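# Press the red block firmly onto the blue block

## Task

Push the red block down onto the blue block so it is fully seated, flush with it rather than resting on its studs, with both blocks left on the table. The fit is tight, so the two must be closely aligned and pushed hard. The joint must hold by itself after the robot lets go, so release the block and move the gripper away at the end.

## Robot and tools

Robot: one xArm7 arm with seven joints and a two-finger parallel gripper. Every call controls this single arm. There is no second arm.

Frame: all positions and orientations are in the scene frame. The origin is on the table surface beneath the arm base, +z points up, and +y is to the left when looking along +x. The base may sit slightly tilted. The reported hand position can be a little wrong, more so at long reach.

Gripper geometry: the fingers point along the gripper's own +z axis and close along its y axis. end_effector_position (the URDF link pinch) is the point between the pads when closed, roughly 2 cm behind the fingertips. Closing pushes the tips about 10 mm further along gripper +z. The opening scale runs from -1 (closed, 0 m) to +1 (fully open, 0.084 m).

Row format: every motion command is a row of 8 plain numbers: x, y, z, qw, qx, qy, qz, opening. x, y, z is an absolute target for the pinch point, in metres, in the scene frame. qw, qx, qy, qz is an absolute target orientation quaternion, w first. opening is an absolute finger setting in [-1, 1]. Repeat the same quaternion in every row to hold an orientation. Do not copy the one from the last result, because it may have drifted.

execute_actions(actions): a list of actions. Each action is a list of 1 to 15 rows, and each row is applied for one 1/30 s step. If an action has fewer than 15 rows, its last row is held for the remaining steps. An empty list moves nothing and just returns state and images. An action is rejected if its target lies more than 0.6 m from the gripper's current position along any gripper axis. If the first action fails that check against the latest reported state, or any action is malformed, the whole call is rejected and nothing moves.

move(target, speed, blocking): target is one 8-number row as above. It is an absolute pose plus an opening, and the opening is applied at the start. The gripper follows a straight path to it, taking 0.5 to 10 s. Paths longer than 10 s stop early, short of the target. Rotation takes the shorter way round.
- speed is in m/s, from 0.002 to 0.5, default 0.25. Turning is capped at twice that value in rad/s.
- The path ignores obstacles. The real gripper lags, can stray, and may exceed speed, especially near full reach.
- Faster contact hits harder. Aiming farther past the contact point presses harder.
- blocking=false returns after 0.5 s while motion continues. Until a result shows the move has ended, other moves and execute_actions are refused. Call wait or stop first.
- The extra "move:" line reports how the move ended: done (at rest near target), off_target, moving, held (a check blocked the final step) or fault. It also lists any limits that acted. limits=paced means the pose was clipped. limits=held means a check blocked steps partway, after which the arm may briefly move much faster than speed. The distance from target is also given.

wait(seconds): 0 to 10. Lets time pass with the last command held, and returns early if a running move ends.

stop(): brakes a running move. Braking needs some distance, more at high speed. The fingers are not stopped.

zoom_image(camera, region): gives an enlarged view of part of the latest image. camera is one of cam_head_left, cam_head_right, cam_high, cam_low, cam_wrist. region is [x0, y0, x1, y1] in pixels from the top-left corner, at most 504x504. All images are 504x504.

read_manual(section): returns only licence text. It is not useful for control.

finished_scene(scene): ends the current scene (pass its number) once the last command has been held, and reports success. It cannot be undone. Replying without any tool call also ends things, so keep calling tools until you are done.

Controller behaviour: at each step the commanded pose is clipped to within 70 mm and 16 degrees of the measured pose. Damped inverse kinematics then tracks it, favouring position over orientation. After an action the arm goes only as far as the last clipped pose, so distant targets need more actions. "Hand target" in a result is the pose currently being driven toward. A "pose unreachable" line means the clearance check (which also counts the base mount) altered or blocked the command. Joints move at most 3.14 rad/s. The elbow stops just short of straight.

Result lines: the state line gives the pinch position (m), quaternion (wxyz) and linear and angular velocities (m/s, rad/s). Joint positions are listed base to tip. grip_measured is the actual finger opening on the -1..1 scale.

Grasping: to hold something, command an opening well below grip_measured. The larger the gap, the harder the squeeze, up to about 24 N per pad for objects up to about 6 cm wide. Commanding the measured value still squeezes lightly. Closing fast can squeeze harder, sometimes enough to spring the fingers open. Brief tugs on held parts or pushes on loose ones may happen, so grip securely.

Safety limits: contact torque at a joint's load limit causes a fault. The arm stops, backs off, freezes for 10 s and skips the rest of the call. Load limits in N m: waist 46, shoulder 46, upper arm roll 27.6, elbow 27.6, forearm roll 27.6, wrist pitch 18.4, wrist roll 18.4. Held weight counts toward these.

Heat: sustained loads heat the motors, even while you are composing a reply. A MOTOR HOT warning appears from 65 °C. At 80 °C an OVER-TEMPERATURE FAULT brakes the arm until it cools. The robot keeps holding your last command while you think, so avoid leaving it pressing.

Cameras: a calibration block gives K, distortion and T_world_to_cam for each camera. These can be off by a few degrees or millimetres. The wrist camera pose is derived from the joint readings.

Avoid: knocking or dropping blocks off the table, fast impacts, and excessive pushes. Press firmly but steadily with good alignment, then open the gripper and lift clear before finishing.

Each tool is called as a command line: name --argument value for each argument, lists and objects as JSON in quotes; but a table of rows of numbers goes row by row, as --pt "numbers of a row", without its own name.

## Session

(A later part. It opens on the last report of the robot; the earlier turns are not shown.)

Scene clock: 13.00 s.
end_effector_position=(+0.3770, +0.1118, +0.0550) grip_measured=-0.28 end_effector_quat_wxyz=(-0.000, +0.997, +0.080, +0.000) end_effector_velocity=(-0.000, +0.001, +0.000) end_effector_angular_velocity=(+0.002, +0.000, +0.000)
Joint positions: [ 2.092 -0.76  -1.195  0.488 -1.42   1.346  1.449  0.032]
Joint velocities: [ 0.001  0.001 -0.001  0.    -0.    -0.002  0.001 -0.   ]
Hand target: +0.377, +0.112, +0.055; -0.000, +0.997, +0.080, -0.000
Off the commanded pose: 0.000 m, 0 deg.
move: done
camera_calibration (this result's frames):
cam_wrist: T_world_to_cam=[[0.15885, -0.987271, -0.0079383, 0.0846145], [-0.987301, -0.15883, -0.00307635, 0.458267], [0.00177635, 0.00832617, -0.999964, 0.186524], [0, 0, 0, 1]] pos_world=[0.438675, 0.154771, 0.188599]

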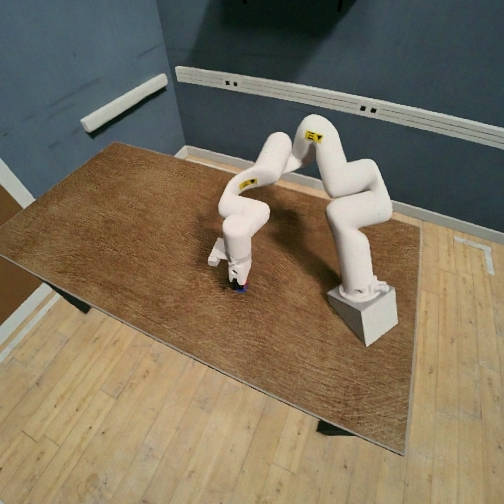

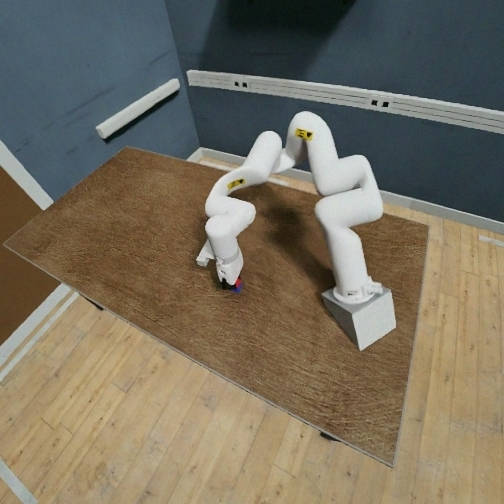

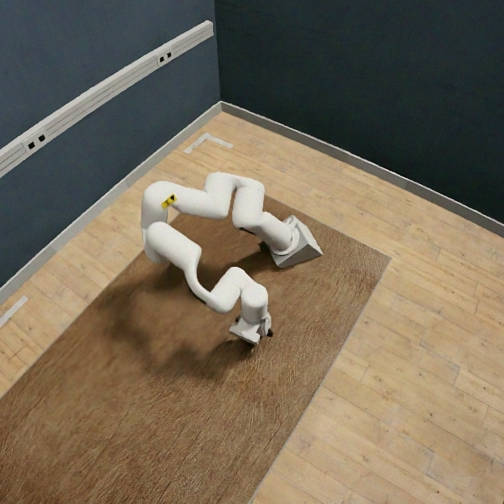

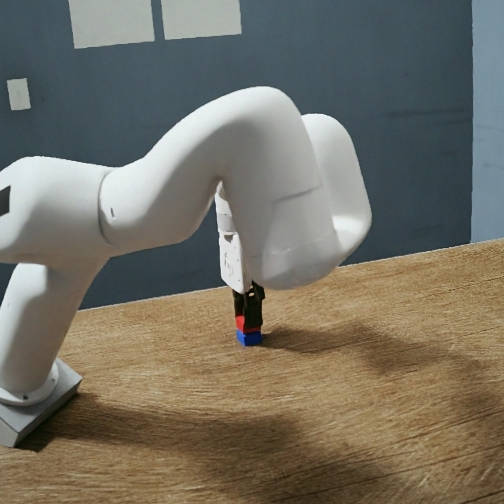

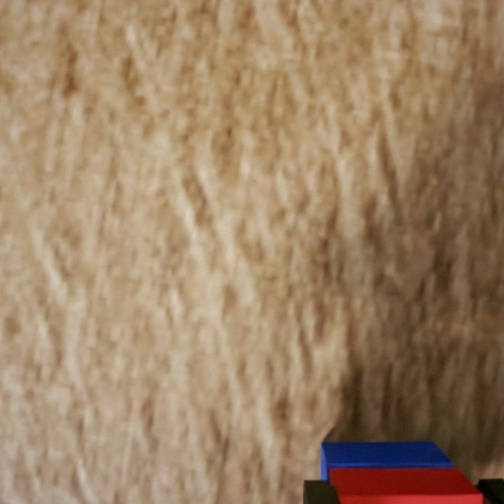

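move --target '[0.3770,0.1118,0.0525,0,0.9968,0.0802,0,-0.8]' --speed 0.01

move --target '[0.3770,0.1118,0.0525,0,0.9968,0.0802,0,0]'

move --target '[0.3770,0.1118,0.078,0,0.9968,0.0802,0,0]' --speed 0.08

move --target '[0.3770,0.1118,0.078,0,0.9968,0.0802,0,-1]'

move --target '[0.3770,0.1118,0.053,0,0.9968,0.0802,0,-1]' --speed 0.03

move --target '[0.3770,0.1118,0.14,0,0.9968,0.0802,0,-1]' --speed 0.1

zoom_image --camera "cam_low" --region '[190,270,310,390]'

Scene clock: 13.93 s.
end_effector_position=(+0.3770, +0.1118, +0.0525) grip_measured=-0.28 end_effector_quat_wxyz=(-0.000, +0.997, +0.080, -0.000) end_effector_velocity=(-0.000, +0.000, -0.000) end_effector_angular_velocity=(+0.001, +0.001, -0.001)
Joint positions: [ 2.094 -0.758 -1.205  0.488 -1.427  1.34   1.45   0.032]
Joint velocities: [-0.     0.    -0.     0.     0.    -0.001  0.001 -0.   ]
Hand target: +0.377, +0.112, +0.053; -0.000, +0.997, +0.080, -0.000
Off the commanded pose: 0.000 m, 0 deg.
move: done
camera_calibration (this result's frames):
cam_wrist: T_world_to_cam=[[0.158829, -0.987275, -0.00789625, 0.0845976], [-0.987305, -0.158809, -0.0030623, 0.45827], [0.00176933, 0.00828238, -0.999964, 0.184005], [0, 0, 0, 1]] pos_world=[0.43869, 0.154775, 0.186069]

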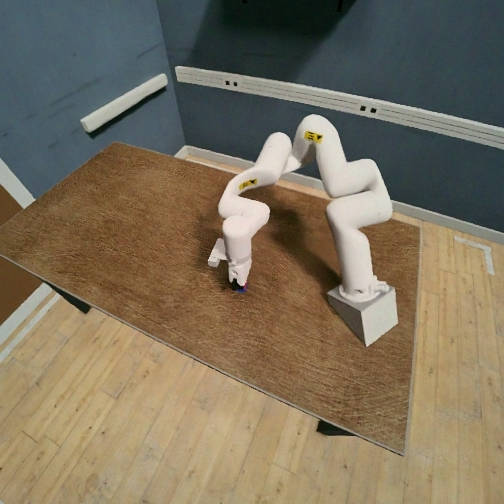

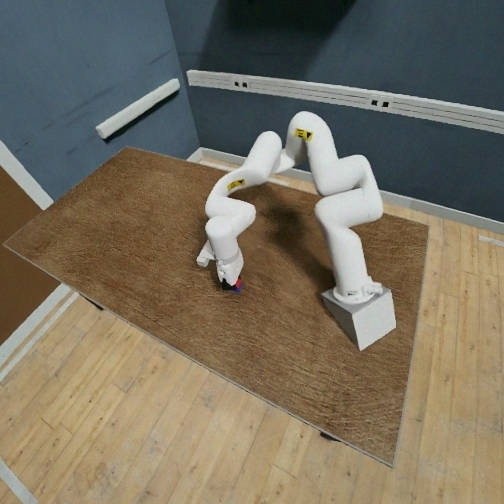

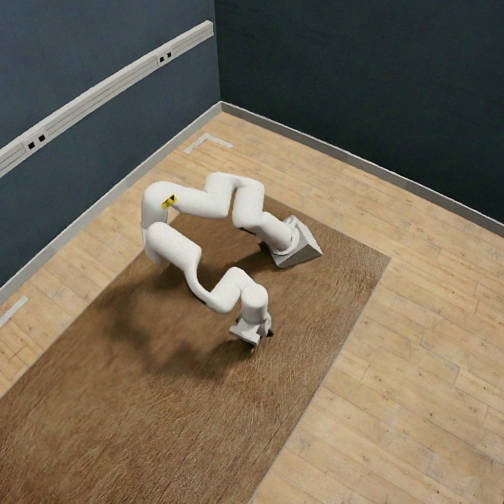

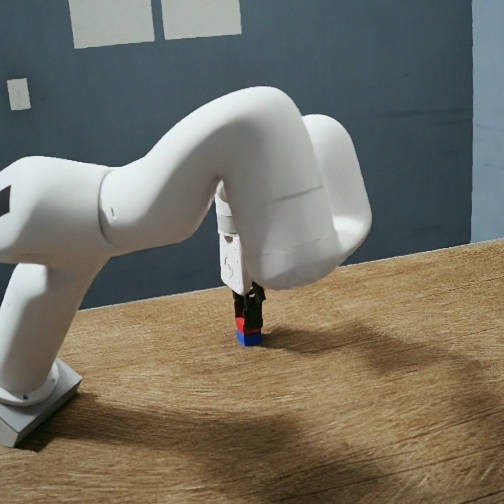

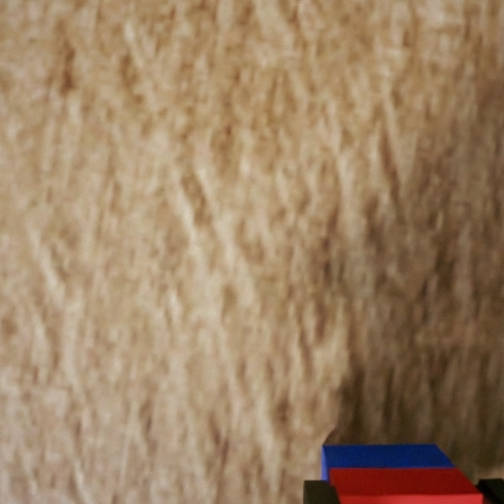

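Scene clock: 14.63 s.
end_effector_position=(+0.3770, +0.1118, +0.0525) grip_measured=-0.01 end_effector_quat_wxyz=(-0.000, +0.997, +0.080, +0.000) end_effector_velocity=(+0.000, +0.000, +0.000) end_effector_angular_velocity=(+0.001, -0.001, +0.001)
Joint positions: [ 2.094 -0.758 -1.205  0.488 -1.427  1.34   1.45   0.044]
Joint velocities: [ 0.001 -0.     0.     0.    -0.001 -0.    -0.001 -0.   ]
Hand target: +0.377, +0.112, +0.053; -0.000, +0.997, +0.080, -0.000
Off the commanded pose: 0.000 m, 0 deg.
move: done
camera_calibration (this result's frames):
cam_wrist: T_world_to_cam=[[0.15882, -0.987276, -0.00786927, 0.0845918], [-0.987306, -0.1588, -0.00306207, 0.458266], [0.00177346, 0.00825569, -0.999964, 0.183987], [0, 0, 0, 1]] pos_world=[0.438687, 0.154769, 0.18605]

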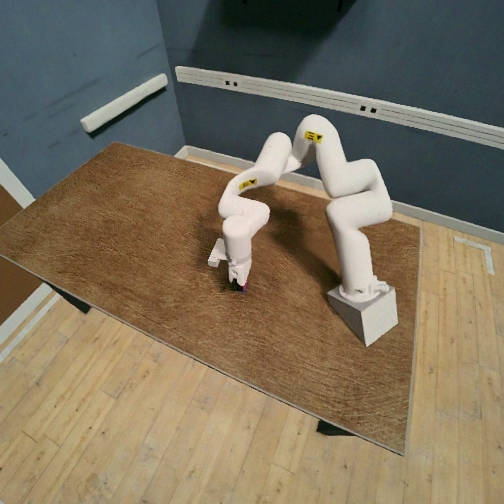

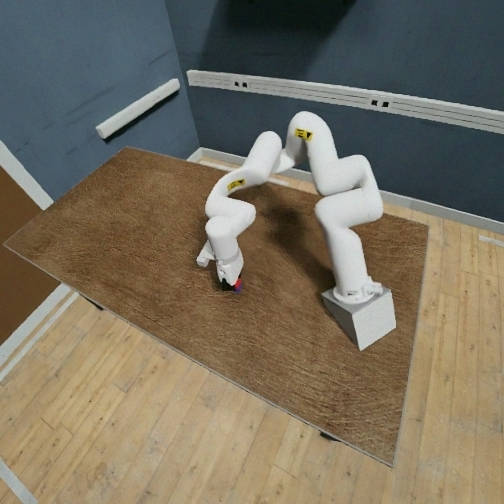

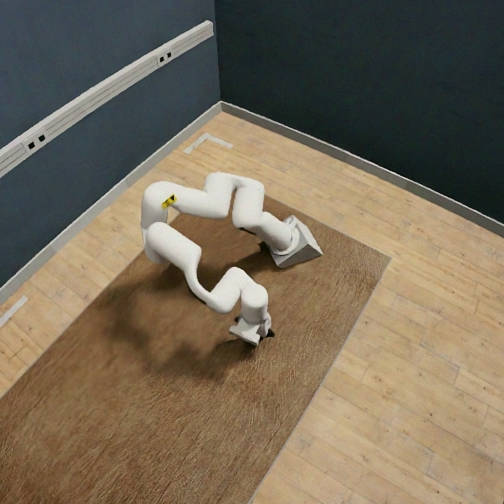

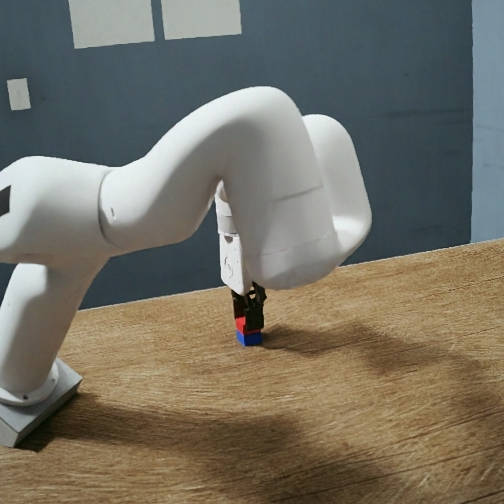

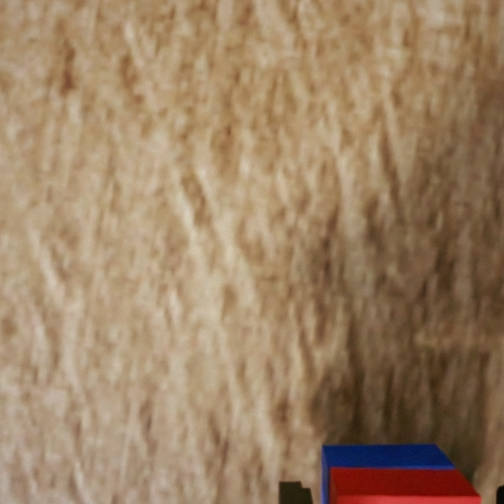

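Scene clock: 15.37 s.
end_effector_position=(+0.3769, +0.1117, +0.0778) grip_measured=-0.01 end_effector_quat_wxyz=(+0.000, +0.997, +0.080, -0.000) end_effector_velocity=(-0.000, -0.000, +0.000) end_effector_angular_velocity=(-0.001, +0.001, +0.002)
Joint positions: [ 2.079 -0.779 -1.106  0.492 -1.354  1.399  1.438  0.044]
Joint velocities: [-0.    -0.001  0.    -0.     0.001  0.002 -0.002 -0.   ]
Hand target: +0.377, +0.112, +0.078; +0.000, +0.997, +0.080, +0.000
Off the commanded pose: 0.000 m, 0 deg.
move: done
camera_calibration (this result's frames):
cam_wrist: T_world_to_cam=[[0.158706, -0.987298, -0.00747162, 0.0846886], [-0.987324, -0.158688, -0.00290065, 0.458247], [0.00167815, 0.00783726, -0.999968, 0.209348], [0, 0, 0, 1]] pos_world=[0.438647, 0.154691, 0.211303]

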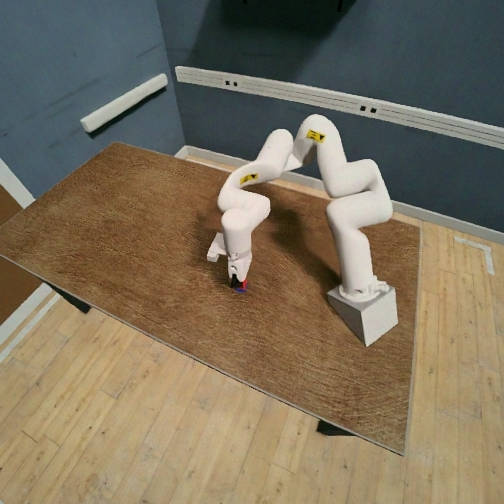

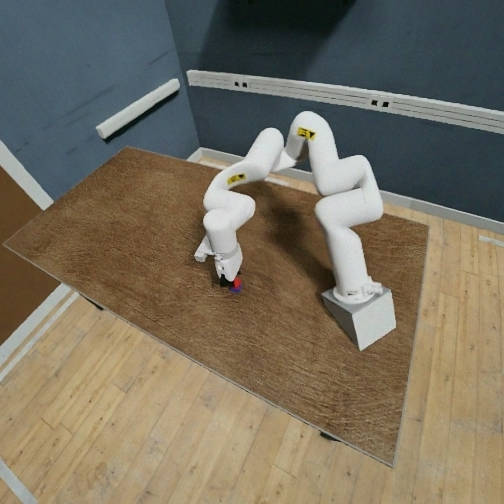

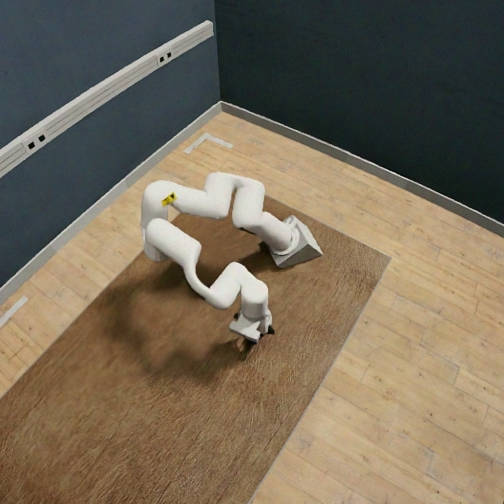

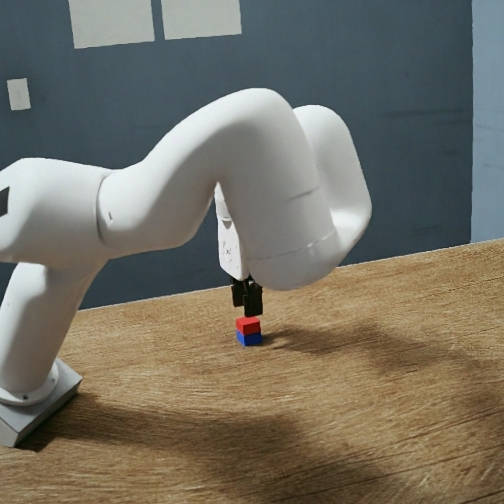

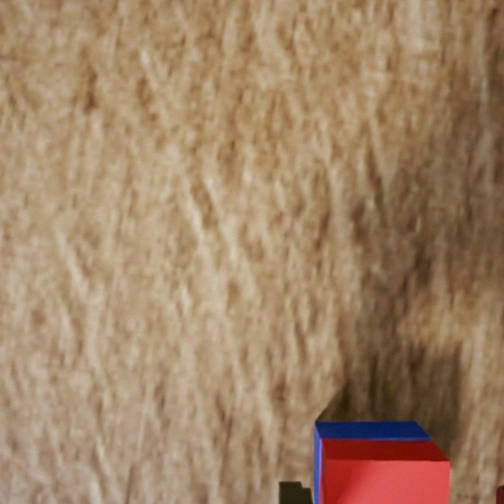

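Scene clock: 16.07 s.
end_effector_position=(+0.3770, +0.1118, +0.0780) grip_measured=-1.00 end_effector_quat_wxyz=(+0.000, +0.997, +0.080, -0.000) end_effector_velocity=(+0.000, -0.000, +0.000) end_effector_angular_velocity=(-0.001, -0.001, -0.000)
Joint positions: [ 2.08  -0.78  -1.106  0.492 -1.353  1.4    1.438  0.   ]
Joint velocities: [ 0.  0.  0.  0. -0.  0.  0.  0.]
Hand target: +0.377, +0.112, +0.078; +0.000, +0.997, +0.080, +0.000
Off the commanded pose: 0.000 m, 0 deg.
move: done
camera_calibration (this result's frames):
cam_wrist: T_world_to_cam=[[0.158818, -0.987277, -0.00785994, 0.0847903], [-0.987306, -0.158799, -0.00305785, 0.458341], [0.0017708, 0.00824581, -0.999964, 0.209485], [0, 0, 0, 1]] pos_world=[0.438686, 0.154768, 0.211545]

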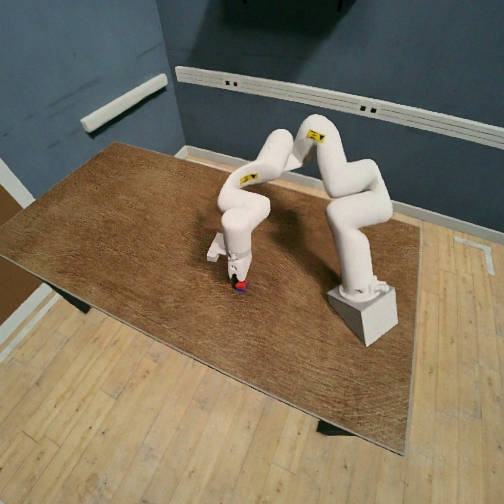

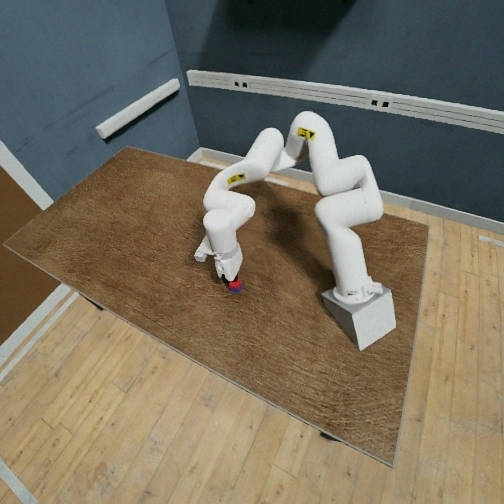

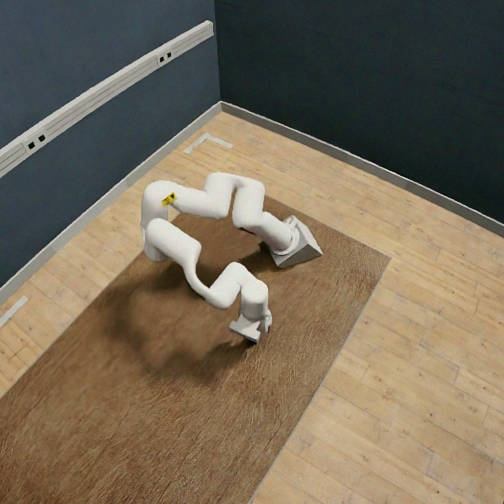

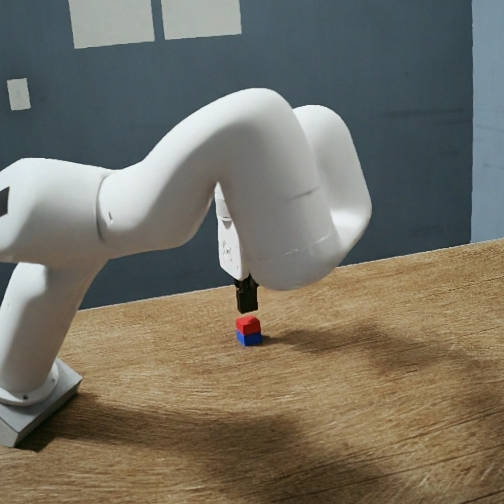

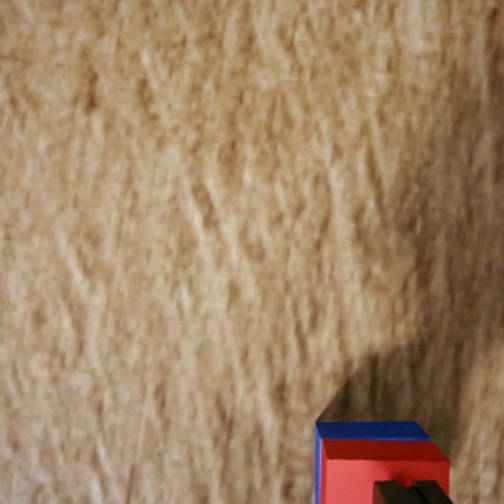

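Scene clock: 17.13 s.
end_effector_position=(+0.3786, +0.1153, +0.0580) grip_measured=-1.00 end_effector_quat_wxyz=(-0.004, +0.997, +0.082, +0.006) end_effector_velocity=(+0.000, -0.001, +0.000) end_effector_angular_velocity=(-0.001, -0.010, +0.002)
Joint positions: [ 2.094 -0.757 -1.188  0.488 -1.422  1.339  1.449  0.   ]
Joint velocities: [-0.013  0.016  0.01  -0.007 -0.002 -0.014  0.003  0.   ]
Hand target: +0.377, +0.112, +0.053; -0.000, +0.997, +0.080, -0.000
Off the commanded pose: 0.006 m, 1 deg.
move: off_target
camera_calibration (this result's frames):
cam_wrist: T_world_to_cam=[[0.163413, -0.986436, -0.0155053, 0.0864272], [-0.986483, -0.163188, -0.0148344, 0.461325], [0.0121029, 0.0177199, -0.99977, 0.184478], [0, 0, 0, 1]] pos_world=[0.438734, 0.157269, 0.192619]

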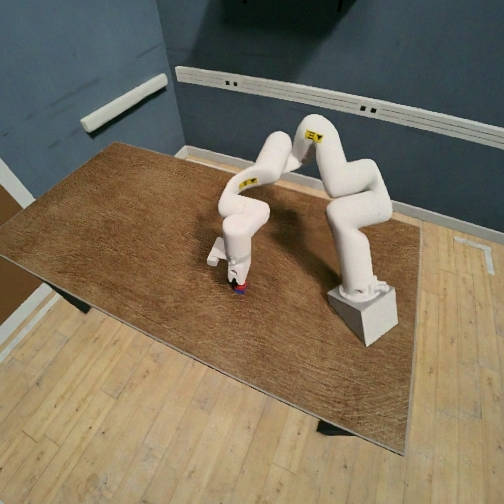

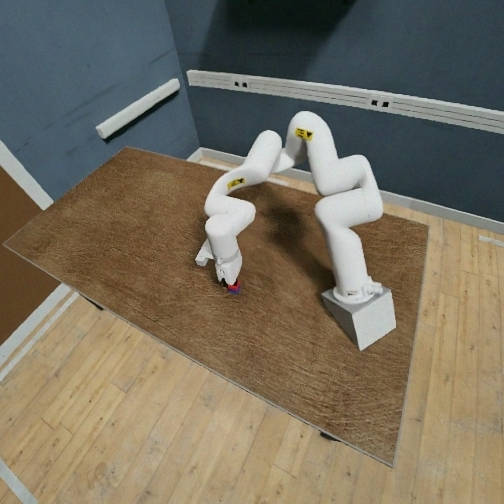

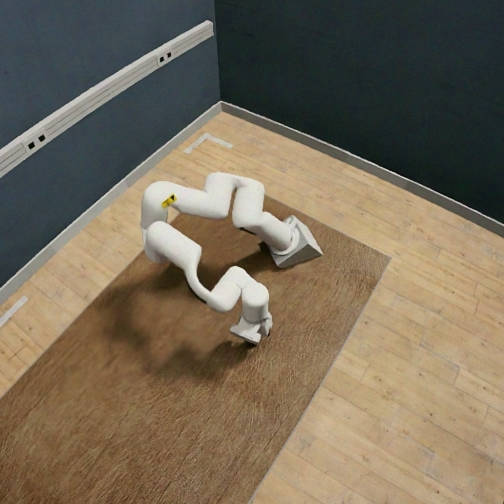

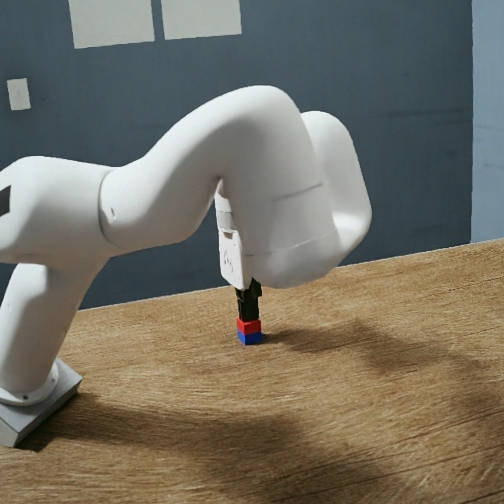

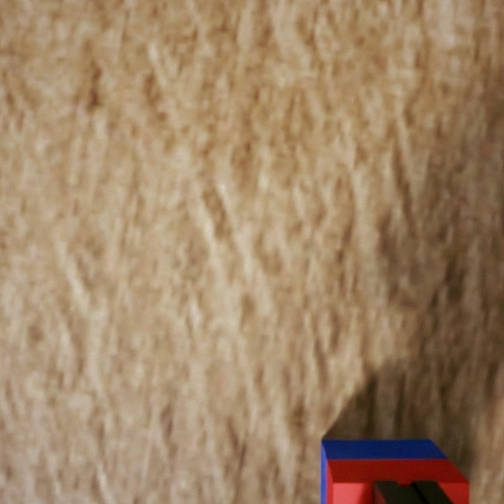

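Scene clock: 18.27 s.
end_effector_position=(+0.3769, +0.1115, +0.1395) grip_measured=-1.00 end_effector_quat_wxyz=(+0.001, +0.997, +0.080, -0.000) end_effector_velocity=(+0.000, +0.000, +0.001) end_effector_angular_velocity=(+0.001, -0.001, +0.003)
Joint positions: [ 2.087 -0.808 -0.904  0.538 -1.184  1.537  1.421  0.   ]
Joint velocities: [ 0.001 -0.002  0.003  0.001  0.002  0.003 -0.003  0.   ]
Hand target: +0.377, +0.112, +0.140; +0.000, +0.997, +0.080, +0.000
Off the commanded pose: 0.001 m, 0 deg.
move: done
camera_calibration (this result's frames):
cam_wrist: T_world_to_cam=[[0.158486, -0.987338, -0.00683139, 0.0849721], [-0.98736, -0.15847, -0.00281999, 0.458349], [0.00170171, 0.00719197, -0.999973, 0.271127], [0, 0, 0, 1]] pos_world=[0.438627, 0.154581, 0.272993]

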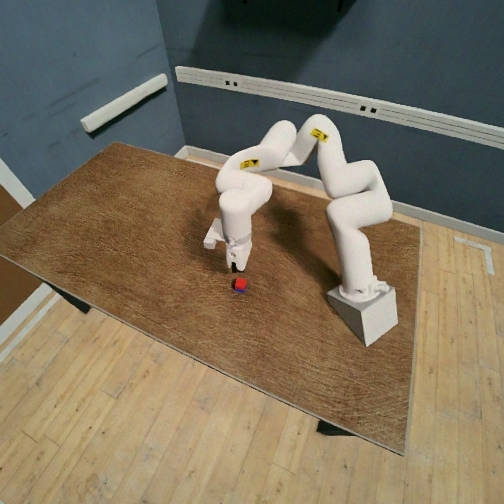

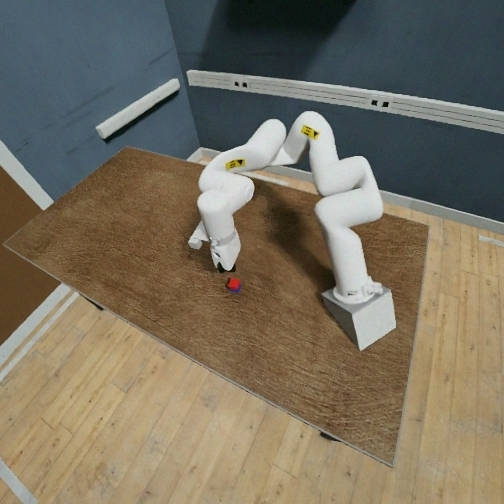

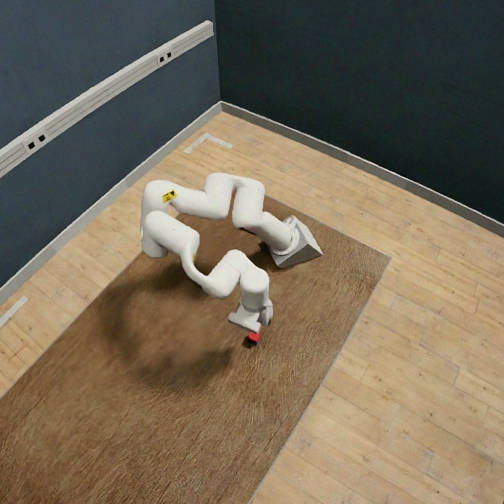

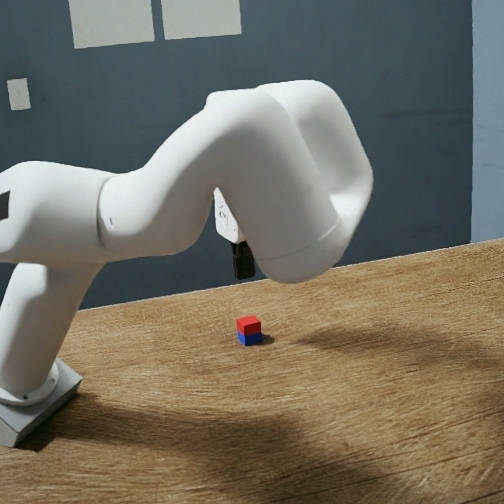

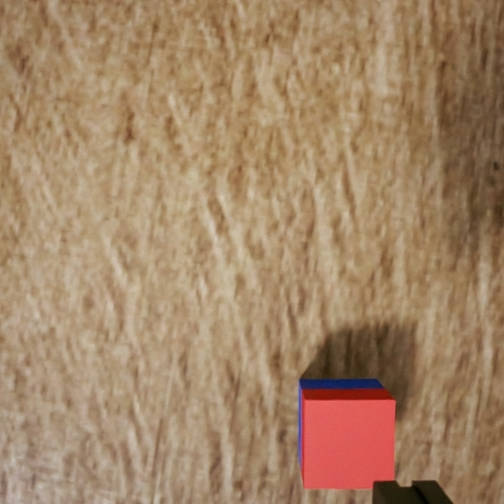

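Region (190, 270, 310, 390) of cam_low's 504x504 image, scaled by 4.200, with more detail than that image has.

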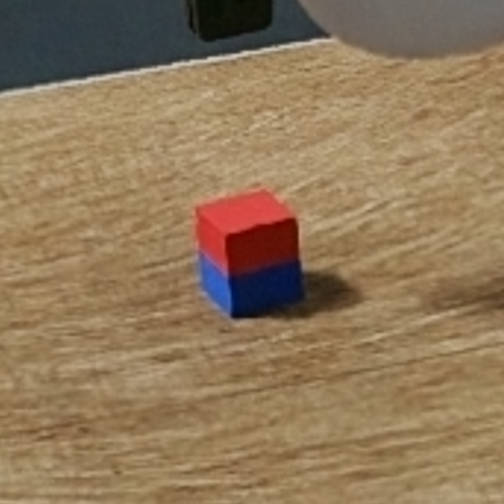

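Flush.

finished_scene --scene 2

The scene is finished: the task was done.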